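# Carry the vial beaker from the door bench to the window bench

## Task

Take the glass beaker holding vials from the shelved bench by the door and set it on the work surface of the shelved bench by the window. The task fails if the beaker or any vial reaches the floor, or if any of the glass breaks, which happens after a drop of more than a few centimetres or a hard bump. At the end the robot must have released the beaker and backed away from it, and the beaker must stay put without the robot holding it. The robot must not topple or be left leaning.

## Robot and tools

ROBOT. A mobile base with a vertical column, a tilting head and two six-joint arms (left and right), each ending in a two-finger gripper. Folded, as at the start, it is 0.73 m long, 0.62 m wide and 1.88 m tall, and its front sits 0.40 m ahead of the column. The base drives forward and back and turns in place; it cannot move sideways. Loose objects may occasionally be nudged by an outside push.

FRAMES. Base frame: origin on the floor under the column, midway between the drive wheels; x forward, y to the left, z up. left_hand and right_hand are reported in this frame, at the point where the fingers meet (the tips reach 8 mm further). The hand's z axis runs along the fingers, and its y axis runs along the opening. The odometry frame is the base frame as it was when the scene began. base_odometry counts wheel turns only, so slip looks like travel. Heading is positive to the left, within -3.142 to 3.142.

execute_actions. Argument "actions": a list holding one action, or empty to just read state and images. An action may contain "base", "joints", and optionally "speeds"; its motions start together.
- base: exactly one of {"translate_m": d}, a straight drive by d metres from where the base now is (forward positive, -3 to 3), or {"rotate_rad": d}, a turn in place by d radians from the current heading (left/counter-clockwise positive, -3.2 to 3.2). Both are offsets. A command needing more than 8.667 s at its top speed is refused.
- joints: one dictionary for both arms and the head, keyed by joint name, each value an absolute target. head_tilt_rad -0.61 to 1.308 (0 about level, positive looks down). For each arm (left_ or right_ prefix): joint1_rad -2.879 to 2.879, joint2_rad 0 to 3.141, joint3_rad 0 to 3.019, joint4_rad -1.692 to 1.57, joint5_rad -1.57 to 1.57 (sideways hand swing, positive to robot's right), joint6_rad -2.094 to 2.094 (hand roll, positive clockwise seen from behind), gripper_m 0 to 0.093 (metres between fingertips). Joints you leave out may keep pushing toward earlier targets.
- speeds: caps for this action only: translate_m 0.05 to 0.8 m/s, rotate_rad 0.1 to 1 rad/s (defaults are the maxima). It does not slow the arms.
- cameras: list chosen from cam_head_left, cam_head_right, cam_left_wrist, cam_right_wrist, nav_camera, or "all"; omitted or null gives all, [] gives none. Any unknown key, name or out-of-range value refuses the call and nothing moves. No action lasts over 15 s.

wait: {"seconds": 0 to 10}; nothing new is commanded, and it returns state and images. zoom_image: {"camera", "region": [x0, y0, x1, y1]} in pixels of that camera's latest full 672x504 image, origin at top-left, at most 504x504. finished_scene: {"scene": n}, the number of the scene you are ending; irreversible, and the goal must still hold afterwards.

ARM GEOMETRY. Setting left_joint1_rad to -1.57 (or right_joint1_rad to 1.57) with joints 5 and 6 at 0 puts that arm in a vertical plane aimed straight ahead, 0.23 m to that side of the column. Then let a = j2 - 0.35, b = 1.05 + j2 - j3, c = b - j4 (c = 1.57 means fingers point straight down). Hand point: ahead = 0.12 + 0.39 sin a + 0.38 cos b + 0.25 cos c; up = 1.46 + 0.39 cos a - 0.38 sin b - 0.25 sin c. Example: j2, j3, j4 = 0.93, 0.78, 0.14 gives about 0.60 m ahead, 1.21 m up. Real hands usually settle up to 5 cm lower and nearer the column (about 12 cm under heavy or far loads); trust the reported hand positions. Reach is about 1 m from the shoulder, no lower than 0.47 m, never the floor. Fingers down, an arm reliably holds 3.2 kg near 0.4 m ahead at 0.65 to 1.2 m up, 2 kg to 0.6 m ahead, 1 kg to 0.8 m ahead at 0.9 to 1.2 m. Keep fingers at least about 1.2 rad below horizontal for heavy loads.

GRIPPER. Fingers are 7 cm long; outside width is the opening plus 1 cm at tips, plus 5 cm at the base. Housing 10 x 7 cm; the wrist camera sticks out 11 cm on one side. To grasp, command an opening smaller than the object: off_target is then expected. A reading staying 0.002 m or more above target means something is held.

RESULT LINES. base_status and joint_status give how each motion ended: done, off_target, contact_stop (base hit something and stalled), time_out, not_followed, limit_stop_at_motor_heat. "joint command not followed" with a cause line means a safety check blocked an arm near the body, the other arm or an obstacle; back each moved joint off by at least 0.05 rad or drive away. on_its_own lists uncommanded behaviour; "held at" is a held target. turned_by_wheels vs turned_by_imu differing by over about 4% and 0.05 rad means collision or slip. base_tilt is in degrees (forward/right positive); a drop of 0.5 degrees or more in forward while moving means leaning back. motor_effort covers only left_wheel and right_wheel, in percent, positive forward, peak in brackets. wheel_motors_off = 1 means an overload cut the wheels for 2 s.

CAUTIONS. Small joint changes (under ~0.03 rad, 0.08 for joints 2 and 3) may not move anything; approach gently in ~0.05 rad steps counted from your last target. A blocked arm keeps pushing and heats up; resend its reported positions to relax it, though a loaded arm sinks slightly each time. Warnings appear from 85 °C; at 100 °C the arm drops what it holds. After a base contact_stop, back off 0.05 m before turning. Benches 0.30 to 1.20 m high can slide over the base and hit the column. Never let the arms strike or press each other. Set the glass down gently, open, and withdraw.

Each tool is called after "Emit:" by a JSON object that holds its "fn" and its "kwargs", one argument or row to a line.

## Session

Emit:
{"fn": "execute_actions", "kwargs": {
  "actions": []
}}

Scene clock: 0.00 s.
base_odometry: x=+0.000 y=+0.000 heading=+0.000 (m, m, rad; odometry frame)
turned_by_wheels: +0.000 (rad since the last result)
turned_by_imu: +0.000 (rad since the last result)
base_tilt: forward=+0.2 right=-0.3 (deg)
base_status: not commanded
joint_positions: head_tilt_rad=+0.896 left_joint1_rad=-1.558 left_joint2_rad=+0.872 left_joint3_rad=+0.434 left_joint4_rad=-0.982 left_joint5_rad=+0.038 left_joint6_rad=+0.072 left_gripper_m=+0.095 right_joint1_rad=+1.601 right_joint2_rad=+0.857 right_joint3_rad=+0.432 right_joint4_rad=-0.918 right_joint5_rad=-0.011 right_joint6_rad=+0.069 right_gripper_m=+0.094
joint_status: not commanded
wheel_motors_off: 0
motor_effort: left_wheel=+2 right_wheel=+4 (%)
left_hand: x=+0.1578 y=+0.2208 z=+1.2551 quat_wxyz=(+0.433, -0.019, -0.901, +0.029) (m; base frame)
right_hand: x=+0.1702 y=-0.2165 z=+1.2442 quat_wxyz=(+0.398, -0.022, -0.917, +0.000) (m; base frame)
pictures: cam_head_left, cam_head_right, cam_left_wrist, cam_right_wrist, nav_camera
Images, in order (width x height): cam_head_left 672x504, cam_head_right 672x504, cam_left_wrist 672x504, cam_right_wrist 672x504, nav_camera 672x504.

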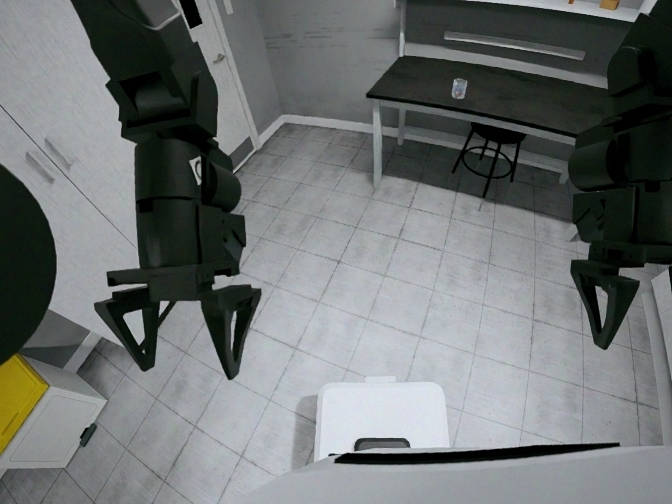

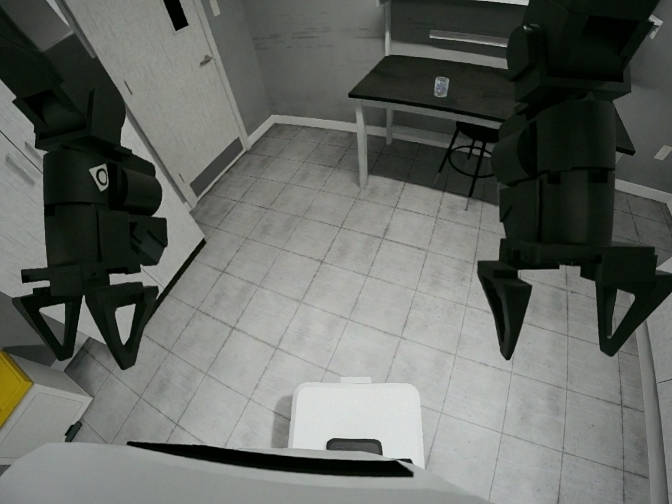

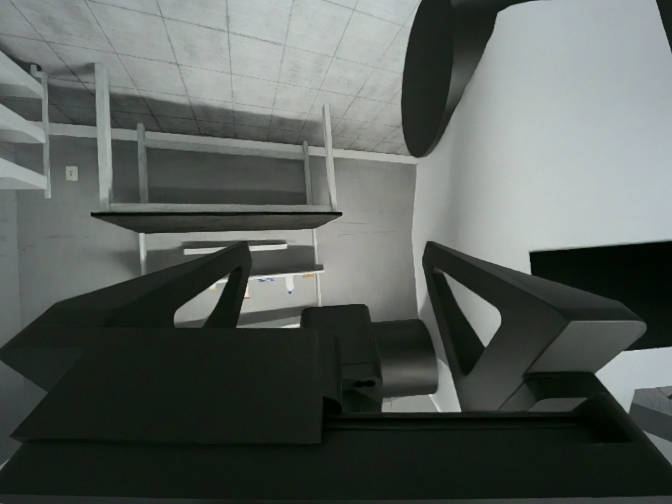

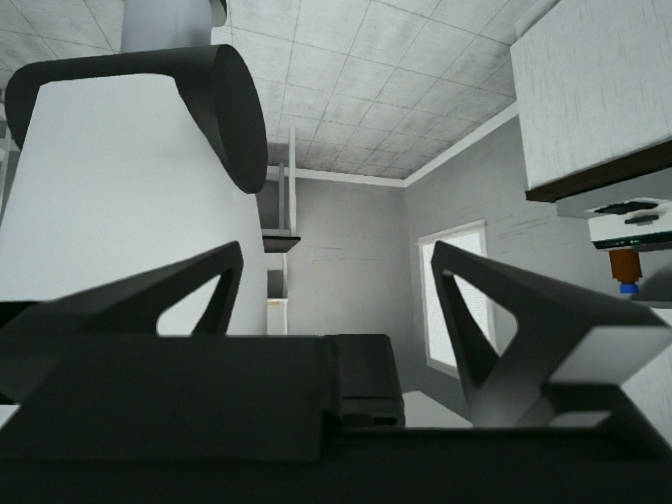

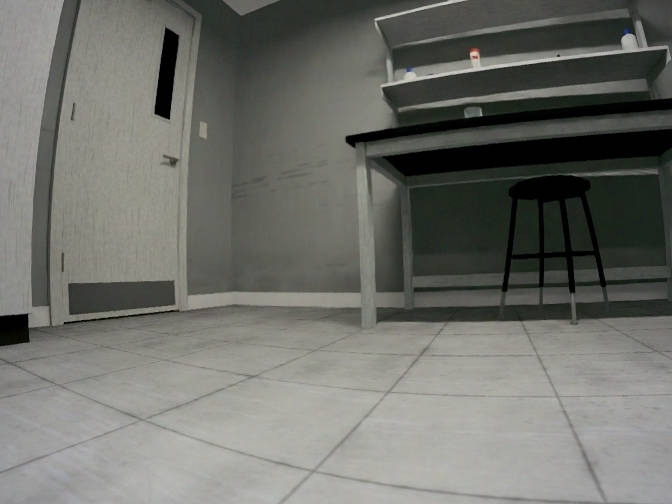

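Emit:
{"fn": "execute_actions", "kwargs": {
  "actions": [
    {"base":{"rotate_rad":-0.2},"joints":{"head_tilt_rad":0.75,"right_joint1_rad":1.57,"right_joint2_rad":1.40,"right_joint3_rad":1.32,"right_joint4_rad":-0.42,"right_joint5_rad":0,"right_joint6_rad":0,"right_gripper_m":0.093}}
  ],
  "cameras": []
}}

Emit:
{"fn": "execute_actions", "kwargs": {
  "actions": [
    {"base":{"translate_m":1.2}}
  ],
  "cameras": ["cam_head_left","cam_head_right","cam_right_wrist","nav_camera"]
}}

Scene clock: 35.53 s.
base_odometry: x=+0.000 y=+0.000 heading=-0.199 (m, m, rad; odometry frame)
turned_by_wheels: -0.199 (rad since the last result)
turned_by_imu: -0.197 (rad since the last result)
base_tilt: forward=+0.3 right=-0.2 (deg)
base_status: done
joint_positions: head_tilt_rad=+0.767 left_joint1_rad=-1.558 left_joint2_rad=+0.872 left_joint3_rad=+0.434 left_joint4_rad=-0.982 left_joint5_rad=+0.038 left_joint6_rad=+0.072 left_gripper_m=+0.095 right_joint1_rad=+1.574 right_joint2_rad=+1.402 right_joint3_rad=+1.319 right_joint4_rad=-0.430 right_joint5_rad=-0.004 right_joint6_rad=+0.007 right_gripper_m=+0.093
joint_status: all done
wheel_motors_off: 0
motor_effort: left_wheel=+3(36) right_wheel=-3(35) (%)
left_hand: x=+0.1578 y=+0.2208 z=+1.2551 quat_wxyz=(+0.433, -0.019, -0.901, +0.029) (m; base frame)
right_hand: x=+0.6242 y=-0.2229 z=+1.0542 quat_wxyz=(-0.005, -0.003, -1.000, -0.003) (m; base frame)
pictures: none
No camera images: the call's "cameras" was empty. Leave "cameras" out to get every camera's image.

Scene clock: 39.07 s.
base_odometry: x=+1.176 y=-0.237 heading=-0.199 (m, m, rad; odometry frame)
turned_by_wheels: +0.000 (rad since the last result)
turned_by_imu: -0.006 (rad since the last result)
base_tilt: forward=+0.3 right=-0.3 (deg)
base_status: done
joint_positions: head_tilt_rad=+0.766 left_joint1_rad=-1.558 left_joint2_rad=+0.872 left_joint3_rad=+0.435 left_joint4_rad=-0.982 left_joint5_rad=+0.038 left_joint6_rad=+0.072 left_gripper_m=+0.095 right_joint1_rad=+1.574 right_joint2_rad=+1.402 right_joint3_rad=+1.315 right_joint4_rad=-0.430 right_joint5_rad=-0.004 right_joint6_rad=+0.007 right_gripper_m=+0.093
joint_status: not commanded
wheel_motors_off: 0
motor_effort: left_wheel=-1(46) right_wheel=+0(58) (%)
left_hand: x=+0.1583 y=+0.2208 z=+1.2550 quat_wxyz=(+0.432, -0.019, -0.901, +0.029) (m; base frame)
right_hand: x=+0.6216 y=-0.2229 z=+1.0536 quat_wxyz=(-0.003, -0.003, -1.000, -0.003) (m; base frame)
pictures: cam_head_left, cam_head_right, cam_right_wrist, nav_camera
Images, in order (width x height): cam_head_left 672x504, cam_head_right 672x504, cam_right_wrist 672x504, nav_camera 672x504.

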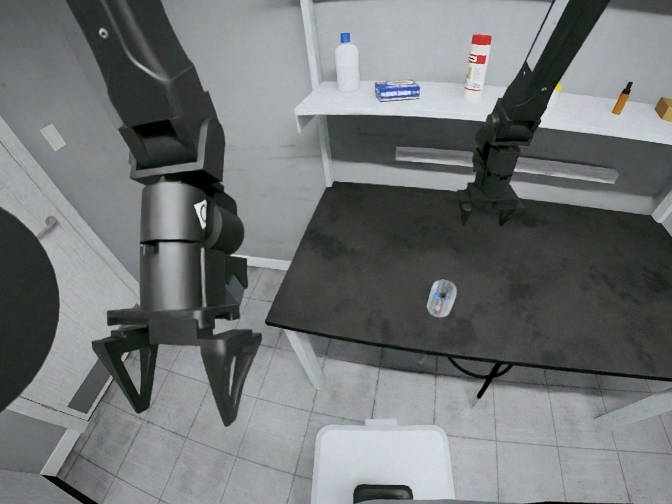

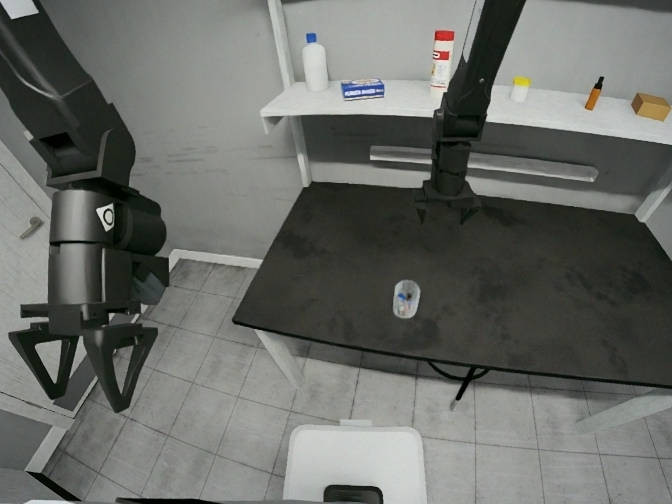

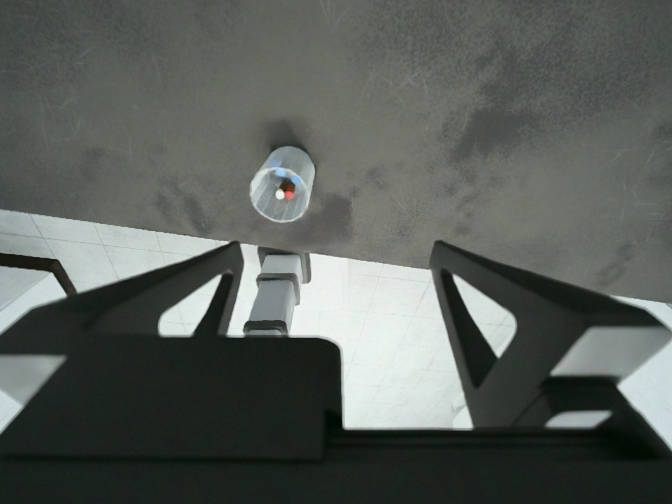

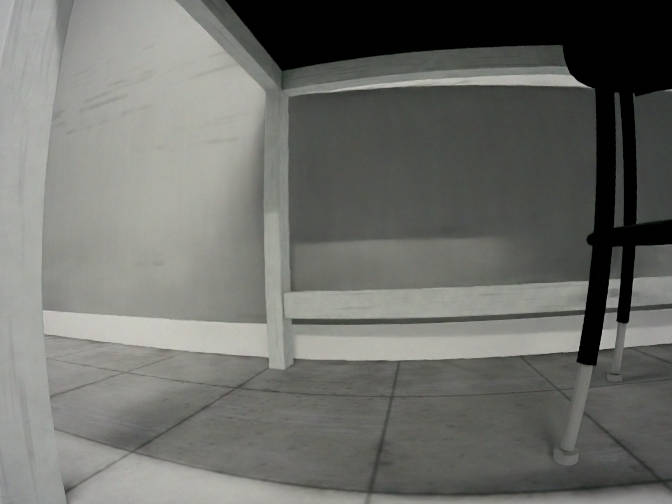

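Emit:
{"fn": "execute_actions", "kwargs": {
  "actions": [
    {"base":{"rotate_rad":0.12},"joints":{"right_joint2_rad":1.71,"right_joint3_rad":1.33,"right_joint4_rad":-0.11}}
  ],
  "cameras": ["cam_head_right","cam_right_wrist"]
}}

Scene clock: 68.40 s.
base_odometry: x=+1.177 y=-0.237 heading=-0.080 (m, m, rad; odometry frame)
turned_by_wheels: +0.119 (rad since the last result)
turned_by_imu: +0.116 (rad since the last result)
base_tilt: forward=+0.2 right=-0.3 (deg)
base_status: done
joint_positions: head_tilt_rad=+0.766 left_joint1_rad=-1.558 left_joint2_rad=+0.872 left_joint3_rad=+0.435 left_joint4_rad=-0.982 left_joint5_rad=+0.038 left_joint6_rad=+0.072 left_gripper_m=+0.095 right_joint1_rad=+1.572 right_joint2_rad=+1.720 right_joint3_rad=+1.325 right_joint4_rad=-0.126 right_joint5_rad=-0.003 right_joint6_rad=+0.007 right_gripper_m=+0.093
joint_status: all done
wheel_motors_off: 0
motor_effort: left_wheel=-3(40) right_wheel=+0(40) (%)
left_hand: x=+0.1583 y=+0.2208 z=+1.2550 quat_wxyz=(+0.432, -0.019, -0.901, +0.029) (m; base frame)
right_hand: x=+0.5506 y=-0.2238 z=+0.9067 quat_wxyz=(-0.001, -0.003, -1.000, -0.002) (m; base frame)
pictures: cam_head_right, cam_right_wrist
Images, in order (width x height): cam_head_right 672x504, cam_right_wrist 672x504.

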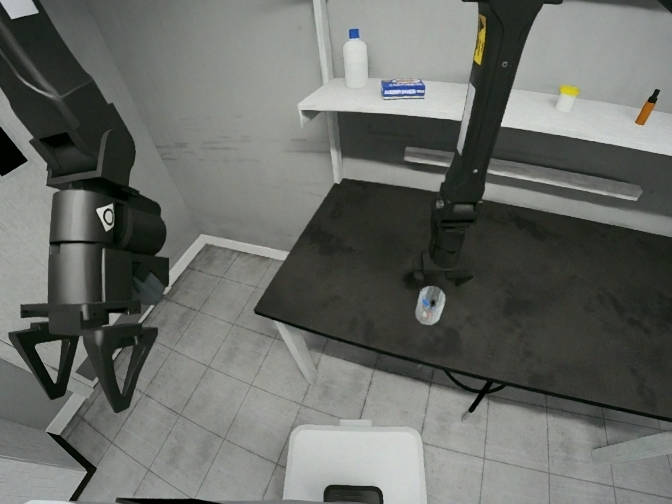

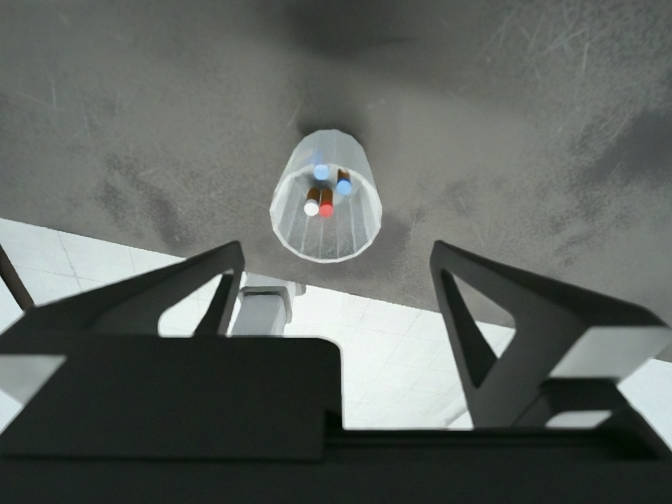

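Emit:
{"fn": "execute_actions", "kwargs": {
  "actions": [
    {"base":{"rotate_rad":0.014},"joints":{"right_joint2_rad":1.84,"right_joint3_rad":1.44,"right_joint4_rad":-0.10}}
  ],
  "cameras": ["cam_right_wrist"]
}}

Scene clock: 83.50 s.
base_odometry: x=+1.177 y=-0.237 heading=-0.068 (m, m, rad; odometry frame)
turned_by_wheels: +0.013 (rad since the last result)
turned_by_imu: +0.011 (rad since the last result)
base_tilt: forward=+0.3 right=-0.2 (deg)
base_status: done
joint_positions: head_tilt_rad=+0.766 left_joint1_rad=-1.558 left_joint2_rad=+0.872 left_joint3_rad=+0.435 left_joint4_rad=-0.982 left_joint5_rad=+0.038 left_joint6_rad=+0.072 left_gripper_m=+0.095 right_joint1_rad=+1.572 right_joint2_rad=+1.836 right_joint3_rad=+1.436 right_joint4_rad=-0.109 right_joint5_rad=-0.003 right_joint6_rad=+0.007 right_gripper_m=+0.093
joint_status: all done
wheel_motors_off: 0
motor_effort: left_wheel=+1(41) right_wheel=+0(33) (%)
left_hand: x=+0.1583 y=+0.2208 z=+1.2550 quat_wxyz=(+0.432, -0.019, -0.901, +0.029) (m; base frame)
right_hand: x=+0.5584 y=-0.2238 z=+0.8625 quat_wxyz=(-0.008, -0.003, -1.000, -0.002) (m; base frame)
pictures: cam_right_wrist
Images, in order (width x height): cam_right_wrist 672x504.

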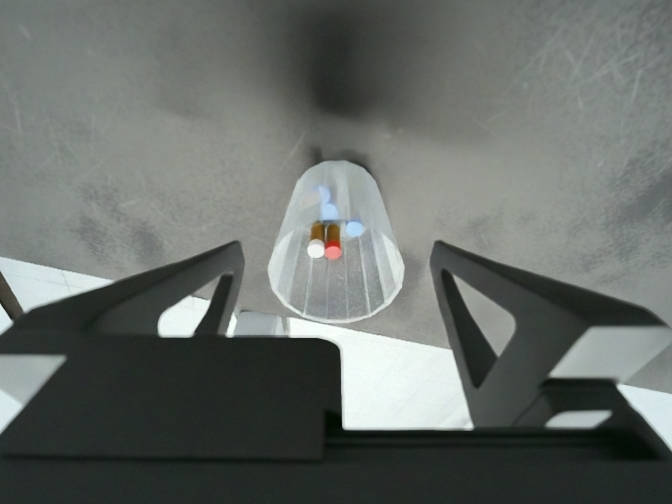

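Emit:
{"fn": "execute_actions", "kwargs": {
  "actions": [
    {"joints":{"right_joint2_rad":1.99,"right_joint3_rad":1.54,"right_joint4_rad":-0.07}}
  ],
  "cameras": ["cam_right_wrist"]
}}

Scene clock: 103.43 s.
base_odometry: x=+1.177 y=-0.237 heading=-0.068 (m, m, rad; odometry frame)
turned_by_wheels: +0.000 (rad since the last result)
turned_by_imu: -0.001 (rad since the last result)
base_tilt: forward=+0.3 right=-0.3 (deg)
base_status: not commanded
joint_positions: head_tilt_rad=+0.766 left_joint1_rad=-1.558 left_joint2_rad=+0.872 left_joint3_rad=+0.435 left_joint4_rad=-0.982 left_joint5_rad=+0.038 left_joint6_rad=+0.072 left_gripper_m=+0.095 right_joint1_rad=+1.572 right_joint2_rad=+1.999 right_joint3_rad=+1.536 right_joint4_rad=-0.078 right_joint5_rad=-0.003 right_joint6_rad=+0.007 right_gripper_m=+0.093
joint_status: all done
wheel_motors_off: 0
motor_effort: left_wheel=+0(4) right_wheel=+1(1) (%)
left_hand: x=+0.1583 y=+0.2208 z=+1.2550 quat_wxyz=(+0.432, -0.019, -0.901, +0.029) (m; base frame)
right_hand: x=+0.5260 y=-0.2237 z=+0.7975 quat_wxyz=(+0.009, -0.003, -1.000, -0.002) (m; base frame)
pictures: cam_right_wrist
Images, in order (width x height): cam_right_wrist 672x504.

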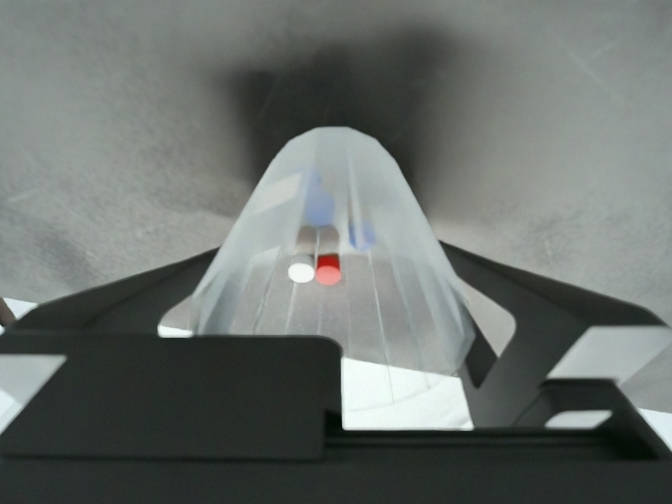

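Emit:
{"fn": "execute_actions", "kwargs": {
  "actions": [
    {"base":{"translate_m":0.009},"speeds":{"translate_m":0.05}}
  ],
  "cameras": ["cam_right_wrist"]
}}

Emit:
{"fn": "execute_actions", "kwargs": {
  "actions": [
    {"joints":{"right_gripper_m":0.04}}
  ],
  "cameras": ["cam_right_wrist"]
}}

Scene clock: 109.70 s.
base_odometry: x=+1.186 y=-0.238 heading=-0.067 (m, m, rad; odometry frame)
turned_by_wheels: +0.000 (rad since the last result)
turned_by_imu: -0.001 (rad since the last result)
base_tilt: forward=+0.3 right=-0.4 (deg)
base_status: done
joint_positions: head_tilt_rad=+0.766 left_joint1_rad=-1.558 left_joint2_rad=+0.871 left_joint3_rad=+0.433 left_joint4_rad=-0.982 left_joint5_rad=+0.038 left_joint6_rad=+0.072 left_gripper_m=+0.095 right_joint1_rad=+1.572 right_joint2_rad=+1.998 right_joint3_rad=+1.541 right_joint4_rad=-0.078 right_joint5_rad=-0.003 right_joint6_rad=+0.007 right_gripper_m=+0.093
joint_status: not commanded
wheel_motors_off: 0
motor_effort: left_wheel=+1(46) right_wheel=+0(47) (%)
left_hand: x=+0.1576 y=+0.2208 z=+1.2553 quat_wxyz=(+0.432, -0.019, -0.901, +0.029) (m; base frame)
right_hand: x=+0.5301 y=-0.2240 z=+0.7983 quat_wxyz=(+0.006, -0.003, -1.000, -0.002) (m; base frame)
pictures: cam_right_wrist
Images, in order (width x height): cam_right_wrist 672x504.

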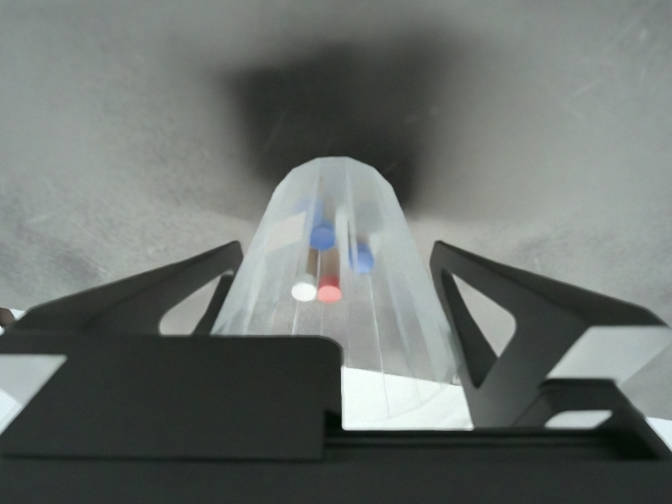

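Scene clock: 110.30 s.
base_odometry: x=+1.186 y=-0.238 heading=-0.067 (m, m, rad; odometry frame)
turned_by_wheels: +0.000 (rad since the last result)
turned_by_imu: +0.000 (rad since the last result)
base_tilt: forward=+0.2 right=-0.3 (deg)
base_status: not commanded
joint_positions: head_tilt_rad=+0.766 left_joint1_rad=-1.558 left_joint2_rad=+0.871 left_joint3_rad=+0.433 left_joint4_rad=-0.982 left_joint5_rad=+0.038 left_joint6_rad=+0.072 left_gripper_m=+0.095 right_joint1_rad=+1.572 right_joint2_rad=+1.998 right_joint3_rad=+1.541 right_joint4_rad=-0.078 right_joint5_rad=-0.002 right_joint6_rad=+0.007 right_gripper_m=+0.069
joint_status: right_gripper_m off_target (ended at +0.069, target +0.040)
wheel_motors_off: 0
motor_effort: left_wheel=+2(0) right_wheel=+1(0) (%)
left_hand: x=+0.1576 y=+0.2208 z=+1.2553 quat_wxyz=(+0.432, -0.019, -0.901, +0.029) (m; base frame)
right_hand: x=+0.5301 y=-0.2241 z=+0.7983 quat_wxyz=(+0.006, -0.003, -1.000, -0.002) (m; base frame)
pictures: cam_right_wrist
Images, in order (width x height): cam_right_wrist 672x504.

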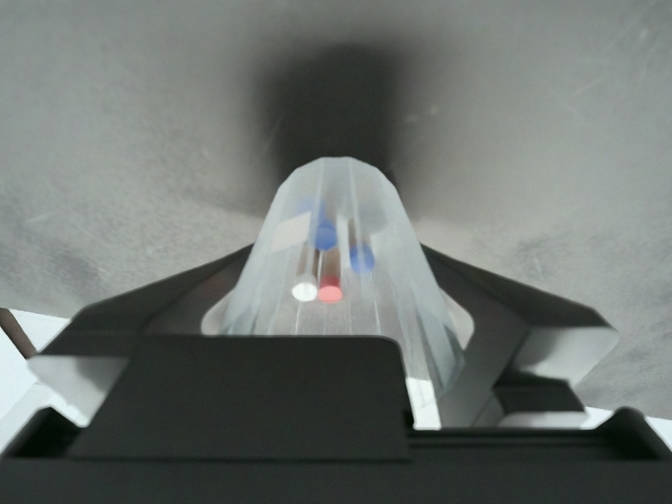

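Emit:
{"fn": "execute_actions", "kwargs": {
  "actions": [
    {"joints":{"right_joint2_rad":1.36,"right_joint3_rad":1.09,"right_joint4_rad":-0.26}}
  ],
  "cameras": ["cam_head_right","cam_right_wrist","cam_left_wrist"]
}}

Scene clock: 120.13 s.
base_odometry: x=+1.186 y=-0.238 heading=-0.067 (m, m, rad; odometry frame)
turned_by_wheels: +0.000 (rad since the last result)
turned_by_imu: -0.001 (rad since the last result)
base_tilt: forward=+0.3 right=-0.1 (deg)
base_status: not commanded
joint_positions: head_tilt_rad=+0.766 left_joint1_rad=-1.558 left_joint2_rad=+0.871 left_joint3_rad=+0.433 left_joint4_rad=-0.982 left_joint5_rad=+0.038 left_joint6_rad=+0.072 left_gripper_m=+0.095 right_joint1_rad=+1.572 right_joint2_rad=+1.357 right_joint3_rad=+1.087 right_joint4_rad=-0.255 right_joint5_rad=-0.002 right_joint6_rad=+0.007 right_gripper_m=+0.069
joint_status: all done
wheel_motors_off: 0
motor_effort: left_wheel=+0(2) right_wheel=+1(2) (%)
left_hand: x=+0.1576 y=+0.2208 z=+1.2553 quat_wxyz=(+0.432, -0.019, -0.901, +0.029) (m; base frame)
right_hand: x=+0.5457 y=-0.2244 z=+1.0451 quat_wxyz=(+0.000, -0.003, -1.000, -0.002) (m; base frame)
pictures: cam_head_right, cam_left_wrist, cam_right_wrist
Images, in order (width x height): cam_head_right 672x504, cam_left_wrist 672x504, cam_right_wrist 672x504.

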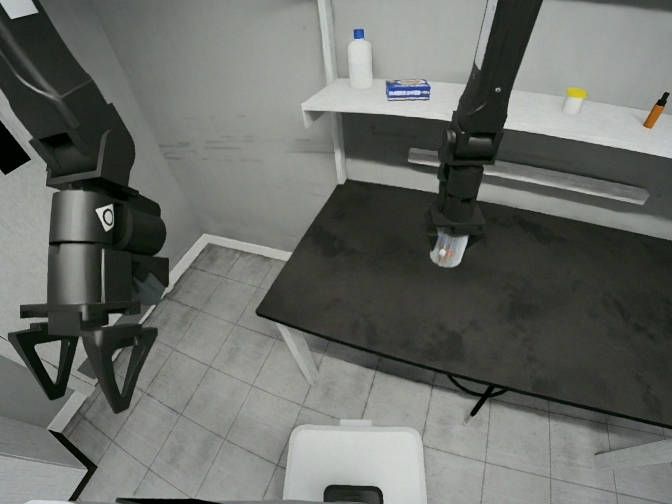

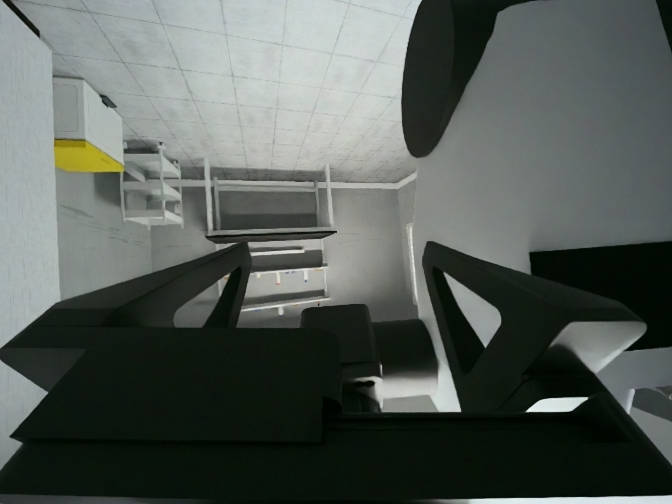

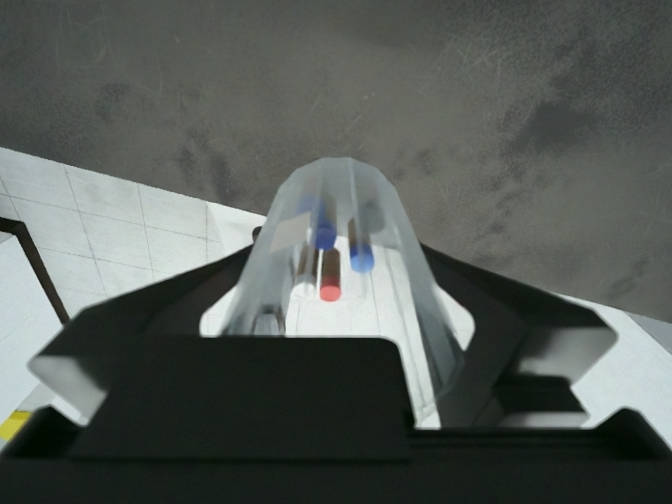

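Emit:
{"fn": "execute_actions", "kwargs": {
  "actions": [
    {"base":{"translate_m":-0.35},"speeds":{"translate_m":0.5}}
  ],
  "cameras": []
}}

Emit:
{"fn": "execute_actions", "kwargs": {
  "actions": [
    {"base":{"rotate_rad":2.9},"speeds":{"rotate_rad":0.9},"joints":{"head_tilt_rad":0.55}}
  ],
  "cameras": ["cam_head_right","cam_head_left","nav_camera"]
}}

Scene clock: 141.63 s.
base_odometry: x=+0.836 y=-0.215 heading=-0.066 (m, m, rad; odometry frame)
turned_by_wheels: +0.001 (rad since the last result)
turned_by_imu: +0.001 (rad since the last result)
base_tilt: forward=+0.2 right=-0.2 (deg)
base_status: done
joint_positions: head_tilt_rad=+0.766 left_joint1_rad=-1.558 left_joint2_rad=+0.870 left_joint3_rad=+0.431 left_joint4_rad=-0.982 left_joint5_rad=+0.038 left_joint6_rad=+0.072 left_gripper_m=+0.095 right_joint1_rad=+1.572 right_joint2_rad=+1.360 right_joint3_rad=+1.082 right_joint4_rad=-0.255 right_joint5_rad=-0.002 right_joint6_rad=+0.007 right_gripper_m=+0.069
joint_status: not commanded
wheel_motors_off: 0
motor_effort: left_wheel=+0(61) right_wheel=-1(58) (%)
left_hand: x=+0.1563 y=+0.2208 z=+1.2558 quat_wxyz=(+0.433, -0.019, -0.901, +0.029) (m; base frame)
right_hand: x=+0.5411 y=-0.2244 z=+1.0433 quat_wxyz=(+0.005, -0.003, -1.000, -0.002) (m; base frame)
pictures: none
No camera images: the call's "cameras" was empty. Leave "cameras" out to get every camera's image.

Scene clock: 146.07 s.
base_odometry: x=+0.836 y=-0.215 heading=+2.833 (m, m, rad; odometry frame)
turned_by_wheels: +2.900 (rad since the last result)
turned_by_imu: +2.883 (rad since the last result)
base_tilt: forward=+0.1 right=-0.3 (deg)
base_status: done
joint_positions: head_tilt_rad=+0.568 left_joint1_rad=-1.558 left_joint2_rad=+0.870 left_joint3_rad=+0.431 left_joint4_rad=-0.982 left_joint5_rad=+0.038 left_joint6_rad=+0.072 left_gripper_m=+0.095 right_joint1_rad=+1.571 right_joint2_rad=+1.360 right_joint3_rad=+1.082 right_joint4_rad=-0.255 right_joint5_rad=-0.002 right_joint6_rad=+0.007 right_gripper_m=+0.069
joint_status: all done
wheel_motors_off: 0
motor_effort: left_wheel=+1(42) right_wheel=+0(53) (%)
left_hand: x=+0.1563 y=+0.2208 z=+1.2558 quat_wxyz=(+0.433, -0.019, -0.901, +0.029) (m; base frame)
right_hand: x=+0.5412 y=-0.2248 z=+1.0433 quat_wxyz=(+0.005, -0.003, -1.000, -0.001) (m; base frame)
pictures: cam_head_left, cam_head_right, nav_camera
Images, in order (width x height): cam_head_left 672x504, cam_head_right 672x504, nav_camera 672x504.

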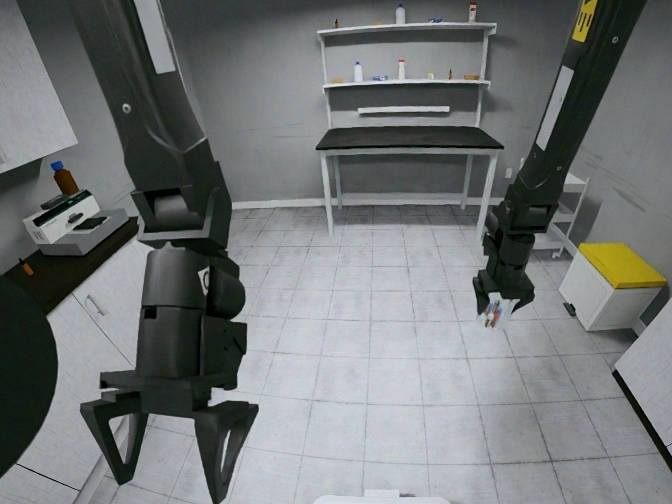

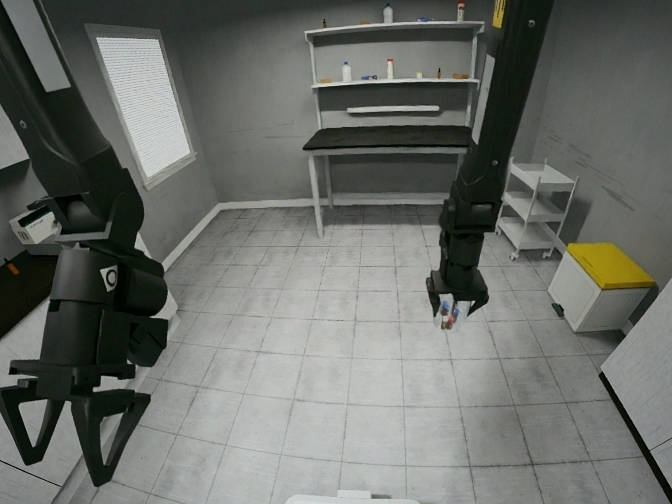

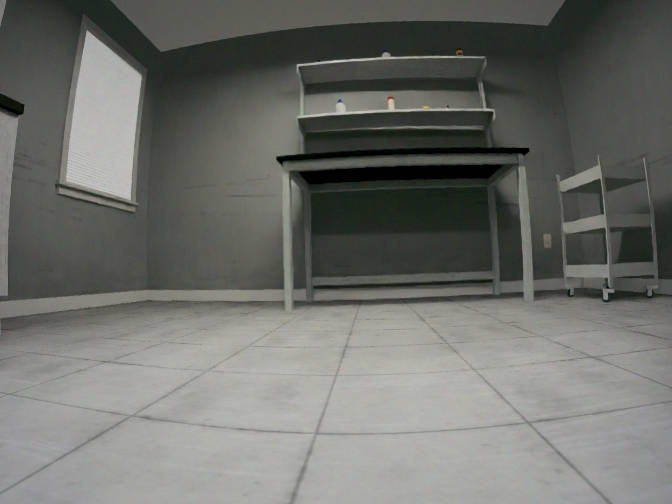

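Emit:
{"fn": "execute_actions", "kwargs": {
  "actions": [
    {"base":{"rotate_rad":-0.08}}
  ],
  "cameras": []
}}

Emit:
{"fn": "execute_actions", "kwargs": {
  "actions": [
    {"base":{"translate_m":1.8},"joints":{"head_tilt_rad":0.8}}
  ],
  "cameras": ["cam_head_right","cam_head_left","cam_right_wrist"]
}}

Scene clock: 157.27 s.
base_odometry: x=+0.836 y=-0.215 heading=+2.754 (m, m, rad; odometry frame)
turned_by_wheels: -0.080 (rad since the last result)
turned_by_imu: -0.081 (rad since the last result)
base_tilt: forward=+0.3 right=-0.2 (deg)
base_status: done
joint_positions: head_tilt_rad=+0.568 left_joint1_rad=-1.558 left_joint2_rad=+0.870 left_joint3_rad=+0.431 left_joint4_rad=-0.982 left_joint5_rad=+0.038 left_joint6_rad=+0.072 left_gripper_m=+0.095 right_joint1_rad=+1.571 right_joint2_rad=+1.360 right_joint3_rad=+1.082 right_joint4_rad=-0.255 right_joint5_rad=-0.002 right_joint6_rad=+0.007 right_gripper_m=+0.069
joint_status: not commanded
wheel_motors_off: 0
motor_effort: left_wheel=+1(14) right_wheel=+1(27) (%)
left_hand: x=+0.1563 y=+0.2208 z=+1.2558 quat_wxyz=(+0.433, -0.019, -0.901, +0.029) (m; base frame)
right_hand: x=+0.5412 y=-0.2250 z=+1.0433 quat_wxyz=(+0.005, -0.004, -1.000, -0.001) (m; base frame)
pictures: none
No camera images: the call's "cameras" was empty. Leave "cameras" out to get every camera's image.

Scene clock: 161.50 s.
base_odometry: x=-0.830 y=+0.466 heading=+2.754 (m, m, rad; odometry frame)
turned_by_wheels: +0.001 (rad since the last result)
turned_by_imu: -0.007 (rad since the last result)
base_tilt: forward=+0.3 right=-0.3 (deg)
base_status: done
joint_positions: head_tilt_rad=+0.803 left_joint1_rad=-1.558 left_joint2_rad=+0.870 left_joint3_rad=+0.434 left_joint4_rad=-0.982 left_joint5_rad=+0.038 left_joint6_rad=+0.072 left_gripper_m=+0.095 right_joint1_rad=+1.571 right_joint2_rad=+1.360 right_joint3_rad=+1.085 right_joint4_rad=-0.255 right_joint5_rad=-0.002 right_joint6_rad=+0.007 right_gripper_m=+0.069
joint_status: all done
wheel_motors_off: 0
motor_effort: left_wheel=+0(52) right_wheel=-1(53) (%)
left_hand: x=+0.1580 y=+0.2208 z=+1.2553 quat_wxyz=(+0.432, -0.019, -0.901, +0.029) (m; base frame)
right_hand: x=+0.5426 y=-0.2250 z=+1.0434 quat_wxyz=(+0.003, -0.004, -1.000, -0.001) (m; base frame)
pictures: cam_head_left, cam_head_right, cam_right_wrist
Images, in order (width x height): cam_head_left 672x504, cam_head_right 672x504, cam_right_wrist 672x504.

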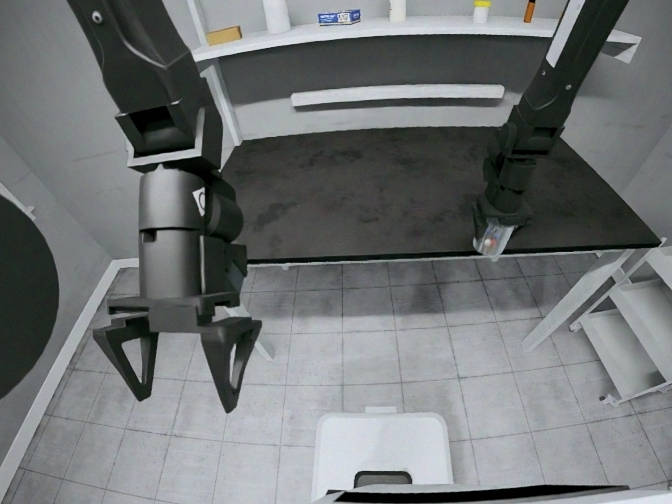

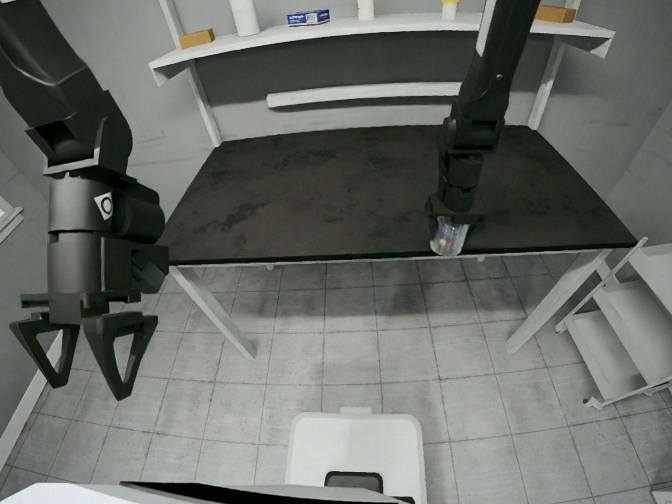

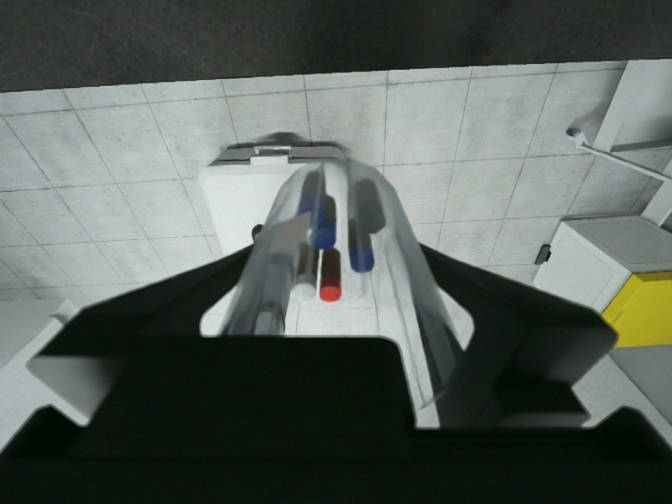

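Emit:
{"fn": "execute_actions", "kwargs": {
  "actions": [
    {"base":{"translate_m":0.2},"speeds":{"translate_m":0.3}}
  ],
  "cameras": ["cam_head_right"]
}}

Emit:
{"fn": "execute_actions", "kwargs": {
  "actions": [
    {"joints":{"right_joint2_rad":1.52,"right_joint3_rad":1.34,"right_joint4_rad":-0.34}}
  ],
  "cameras": ["cam_right_wrist"]
}}

Scene clock: 177.20 s.
base_odometry: x=-1.015 y=+0.541 heading=+2.755 (m, m, rad; odometry frame)
turned_by_wheels: +0.001 (rad since the last result)
turned_by_imu: -0.002 (rad since the last result)
base_tilt: forward=+0.2 right=-0.3 (deg)
base_status: done
joint_positions: head_tilt_rad=+0.803 left_joint1_rad=-1.558 left_joint2_rad=+0.870 left_joint3_rad=+0.435 left_joint4_rad=-0.982 left_joint5_rad=+0.038 left_joint6_rad=+0.072 left_gripper_m=+0.095 right_joint1_rad=+1.571 right_joint2_rad=+1.361 right_joint3_rad=+1.086 right_joint4_rad=-0.255 right_joint5_rad=-0.002 right_joint6_rad=+0.007 right_gripper_m=+0.069
joint_status: not commanded
wheel_motors_off: 0
motor_effort: left_wheel=+2(33) right_wheel=+0(39) (%)
left_hand: x=+0.1584 y=+0.2208 z=+1.2552 quat_wxyz=(+0.431, -0.019, -0.901, +0.029) (m; base frame)
right_hand: x=+0.5431 y=-0.2250 z=+1.0431 quat_wxyz=(+0.003, -0.004, -1.000, -0.001) (m; base frame)
pictures: cam_head_right
Images, in order (width x height): cam_head_right 672x504.

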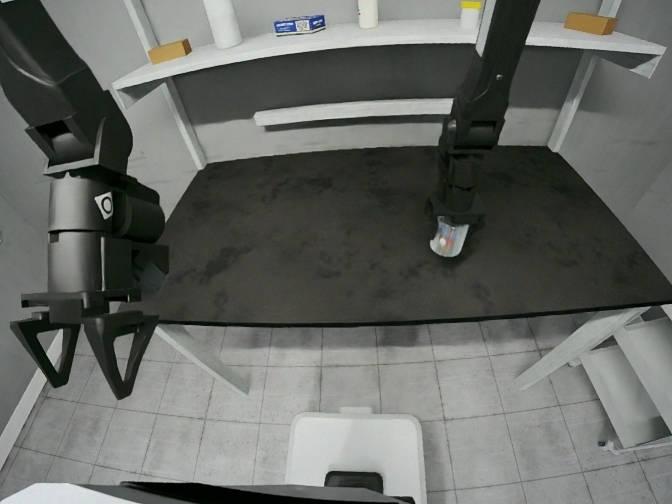

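Scene clock: 178.13 s.
base_odometry: x=-1.015 y=+0.541 heading=+2.755 (m, m, rad; odometry frame)
turned_by_wheels: +0.000 (rad since the last result)
turned_by_imu: +0.000 (rad since the last result)
base_tilt: forward=+0.3 right=-0.2 (deg)
base_status: not commanded
joint_positions: head_tilt_rad=+0.803 left_joint1_rad=-1.558 left_joint2_rad=+0.870 left_joint3_rad=+0.435 left_joint4_rad=-0.982 left_joint5_rad=+0.038 left_joint6_rad=+0.072 left_gripper_m=+0.095 right_joint1_rad=+1.571 right_joint2_rad=+1.539 right_joint3_rad=+1.329 right_joint4_rad=-0.329 right_joint5_rad=-0.002 right_joint6_rad=+0.007 right_gripper_m=+0.069
joint_status: all done
wheel_motors_off: 0
motor_effort: left_wheel=+0(1) right_wheel=-1(0) (%)
left_hand: x=+0.1584 y=+0.2208 z=+1.2552 quat_wxyz=(+0.431, -0.019, -0.901, +0.029) (m; base frame)
right_hand: x=+0.5953 y=-0.2250 z=+0.9888 quat_wxyz=(+0.008, -0.004, -1.000, -0.001) (m; base frame)
pictures: cam_right_wrist
Images, in order (width x height): cam_right_wrist 672x504.

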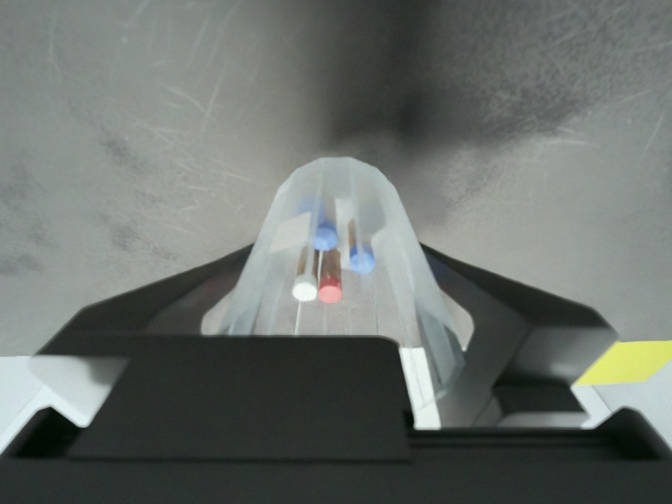

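Emit:
{"fn": "execute_actions", "kwargs": {
  "actions": [
    {"joints":{"right_joint2_rad":1.60,"right_joint3_rad":1.39}}
  ],
  "cameras": ["cam_right_wrist"]
}}

Scene clock: 190.00 s.
base_odometry: x=-1.015 y=+0.541 heading=+2.755 (m, m, rad; odometry frame)
turned_by_wheels: +0.000 (rad since the last result)
turned_by_imu: -0.001 (rad since the last result)
base_tilt: forward=+0.1 right=-0.3 (deg)
base_status: not commanded
joint_positions: head_tilt_rad=+0.803 left_joint1_rad=-1.558 left_joint2_rad=+0.870 left_joint3_rad=+0.435 left_joint4_rad=-0.982 left_joint5_rad=+0.038 left_joint6_rad=+0.072 left_gripper_m=+0.095 right_joint1_rad=+1.571 right_joint2_rad=+1.597 right_joint3_rad=+1.386 right_joint4_rad=-0.329 right_joint5_rad=-0.002 right_joint6_rad=+0.007 right_gripper_m=+0.069
joint_status: all done
wheel_motors_off: 0
motor_effort: left_wheel=+2(1) right_wheel=-1(1) (%)
left_hand: x=+0.1584 y=+0.2208 z=+1.2552 quat_wxyz=(+0.431, -0.019, -0.901, +0.029) (m; base frame)
right_hand: x=+0.6027 y=-0.2250 z=+0.9678 quat_wxyz=(+0.008, -0.004, -1.000, -0.001) (m; base frame)
pictures: cam_right_wrist
Images, in order (width x height): cam_right_wrist 672x504.

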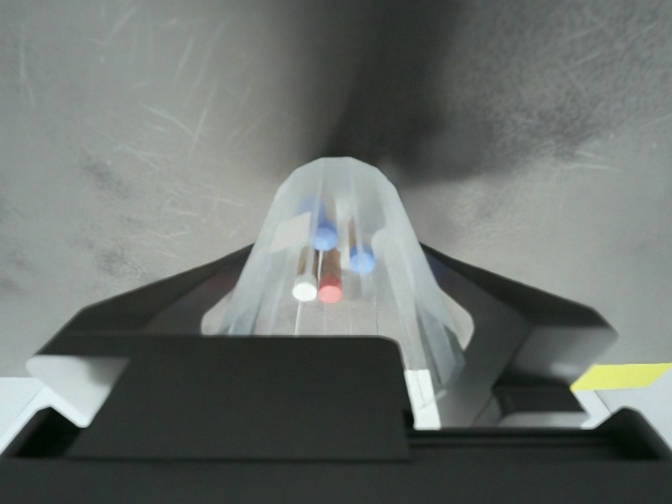

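Emit:
{"fn": "execute_actions", "kwargs": {
  "actions": [
    {"joints":{"right_joint2_rad":1.65,"right_joint3_rad":1.43}}
  ],
  "cameras": ["cam_right_wrist"]
}}

Scene clock: 195.10 s.
base_odometry: x=-1.015 y=+0.541 heading=+2.755 (m, m, rad; odometry frame)
turned_by_wheels: +0.000 (rad since the last result)
turned_by_imu: -0.001 (rad since the last result)
base_tilt: forward=+0.2 right=-0.4 (deg)
base_status: not commanded
joint_positions: head_tilt_rad=+0.803 left_joint1_rad=-1.558 left_joint2_rad=+0.870 left_joint3_rad=+0.435 left_joint4_rad=-0.982 left_joint5_rad=+0.038 left_joint6_rad=+0.072 left_gripper_m=+0.095 right_joint1_rad=+1.571 right_joint2_rad=+1.639 right_joint3_rad=+1.423 right_joint4_rad=-0.329 right_joint5_rad=-0.004 right_joint6_rad=+0.007 right_gripper_m=+0.069
joint_status: all done
wheel_motors_off: 0
motor_effort: left_wheel=+2(3) right_wheel=-1(2) (%)
left_hand: x=+0.1584 y=+0.2208 z=+1.2552 quat_wxyz=(+0.431, -0.019, -0.901, +0.029) (m; base frame)
right_hand: x=+0.6044 y=-0.2248 z=+0.9518 quat_wxyz=(+0.010, -0.003, -1.000, -0.002) (m; base frame)
pictures: cam_right_wrist
Images, in order (width x height): cam_right_wrist 672x504.

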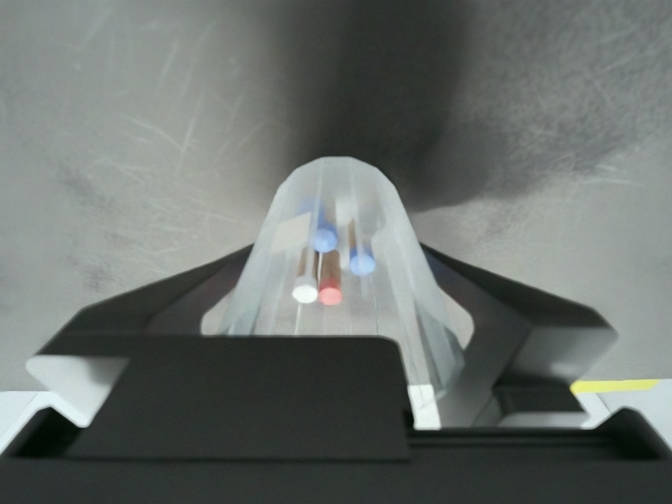

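Emit:
{"fn": "execute_actions", "kwargs": {
  "actions": [
    {"joints":{"right_gripper_m":0.093}}
  ],
  "cameras": ["cam_right_wrist"]
}}

Emit:
{"fn": "execute_actions", "kwargs": {
  "actions": [
    {"joints":{"right_joint2_rad":1.25,"right_joint3_rad":1.25,"right_joint4_rad":-0.52}}
  ],
  "cameras": ["cam_right_wrist"]
}}

Scene clock: 206.47 s.
base_odometry: x=-1.015 y=+0.541 heading=+2.755 (m, m, rad; odometry frame)
turned_by_wheels: +0.000 (rad since the last result)
turned_by_imu: -0.001 (rad since the last result)
base_tilt: forward=+0.2 right=-0.3 (deg)
base_status: not commanded
joint_positions: head_tilt_rad=+0.803 left_joint1_rad=-1.558 left_joint2_rad=+0.870 left_joint3_rad=+0.435 left_joint4_rad=-0.982 left_joint5_rad=+0.038 left_joint6_rad=+0.072 left_gripper_m=+0.095 right_joint1_rad=+1.571 right_joint2_rad=+1.639 right_joint3_rad=+1.423 right_joint4_rad=-0.329 right_joint5_rad=-0.004 right_joint6_rad=+0.007 right_gripper_m=+0.093
joint_status: all done
wheel_motors_off: 0
motor_effort: left_wheel=+1(0) right_wheel=-1(1) (%)
left_hand: x=+0.1584 y=+0.2208 z=+1.2552 quat_wxyz=(+0.431, -0.019, -0.901, +0.029) (m; base frame)
right_hand: x=+0.6044 y=-0.2248 z=+0.9518 quat_wxyz=(+0.010, -0.003, -1.000, -0.002) (m; base frame)
pictures: cam_right_wrist
Images, in order (width x height): cam_right_wrist 672x504.

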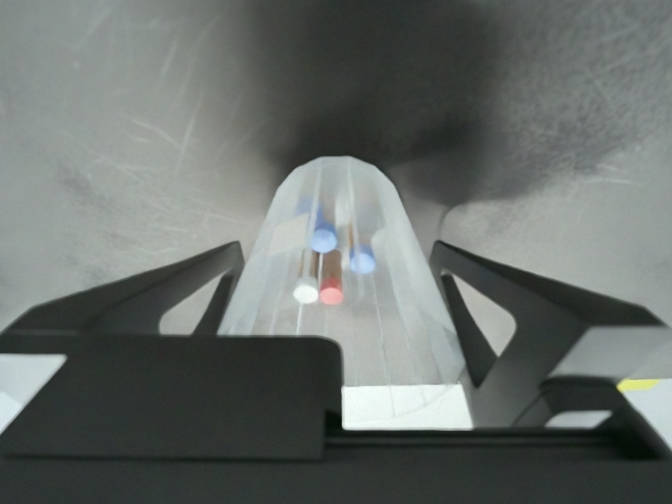

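Scene clock: 207.87 s.
base_odometry: x=-1.015 y=+0.541 heading=+2.755 (m, m, rad; odometry frame)
turned_by_wheels: +0.000 (rad since the last result)
turned_by_imu: +0.000 (rad since the last result)
base_tilt: forward=+0.3 right=-0.3 (deg)
base_status: not commanded
joint_positions: head_tilt_rad=+0.803 left_joint1_rad=-1.558 left_joint2_rad=+0.870 left_joint3_rad=+0.435 left_joint4_rad=-0.982 left_joint5_rad=+0.038 left_joint6_rad=+0.072 left_gripper_m=+0.095 right_joint1_rad=+1.571 right_joint2_rad=+1.241 right_joint3_rad=+1.246 right_joint4_rad=-0.519 right_joint5_rad=-0.004 right_joint6_rad=+0.007 right_gripper_m=+0.093
joint_status: all done
wheel_motors_off: 0
motor_effort: left_wheel=+1(0) right_wheel=-1(2) (%)
left_hand: x=+0.1584 y=+0.2208 z=+1.2552 quat_wxyz=(+0.431, -0.019, -0.901, +0.029) (m; base frame)
right_hand: x=+0.6193 y=-0.2248 z=+1.1213 quat_wxyz=(-0.005, -0.003, -1.000, -0.002) (m; base frame)
pictures: cam_right_wrist
Images, in order (width x height): cam_right_wrist 672x504.

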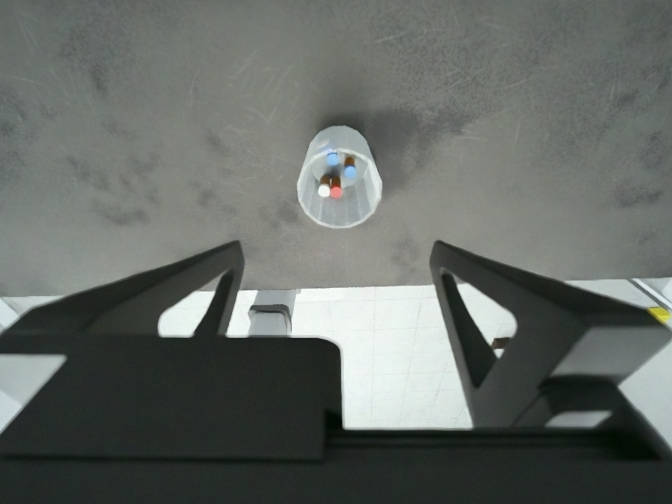

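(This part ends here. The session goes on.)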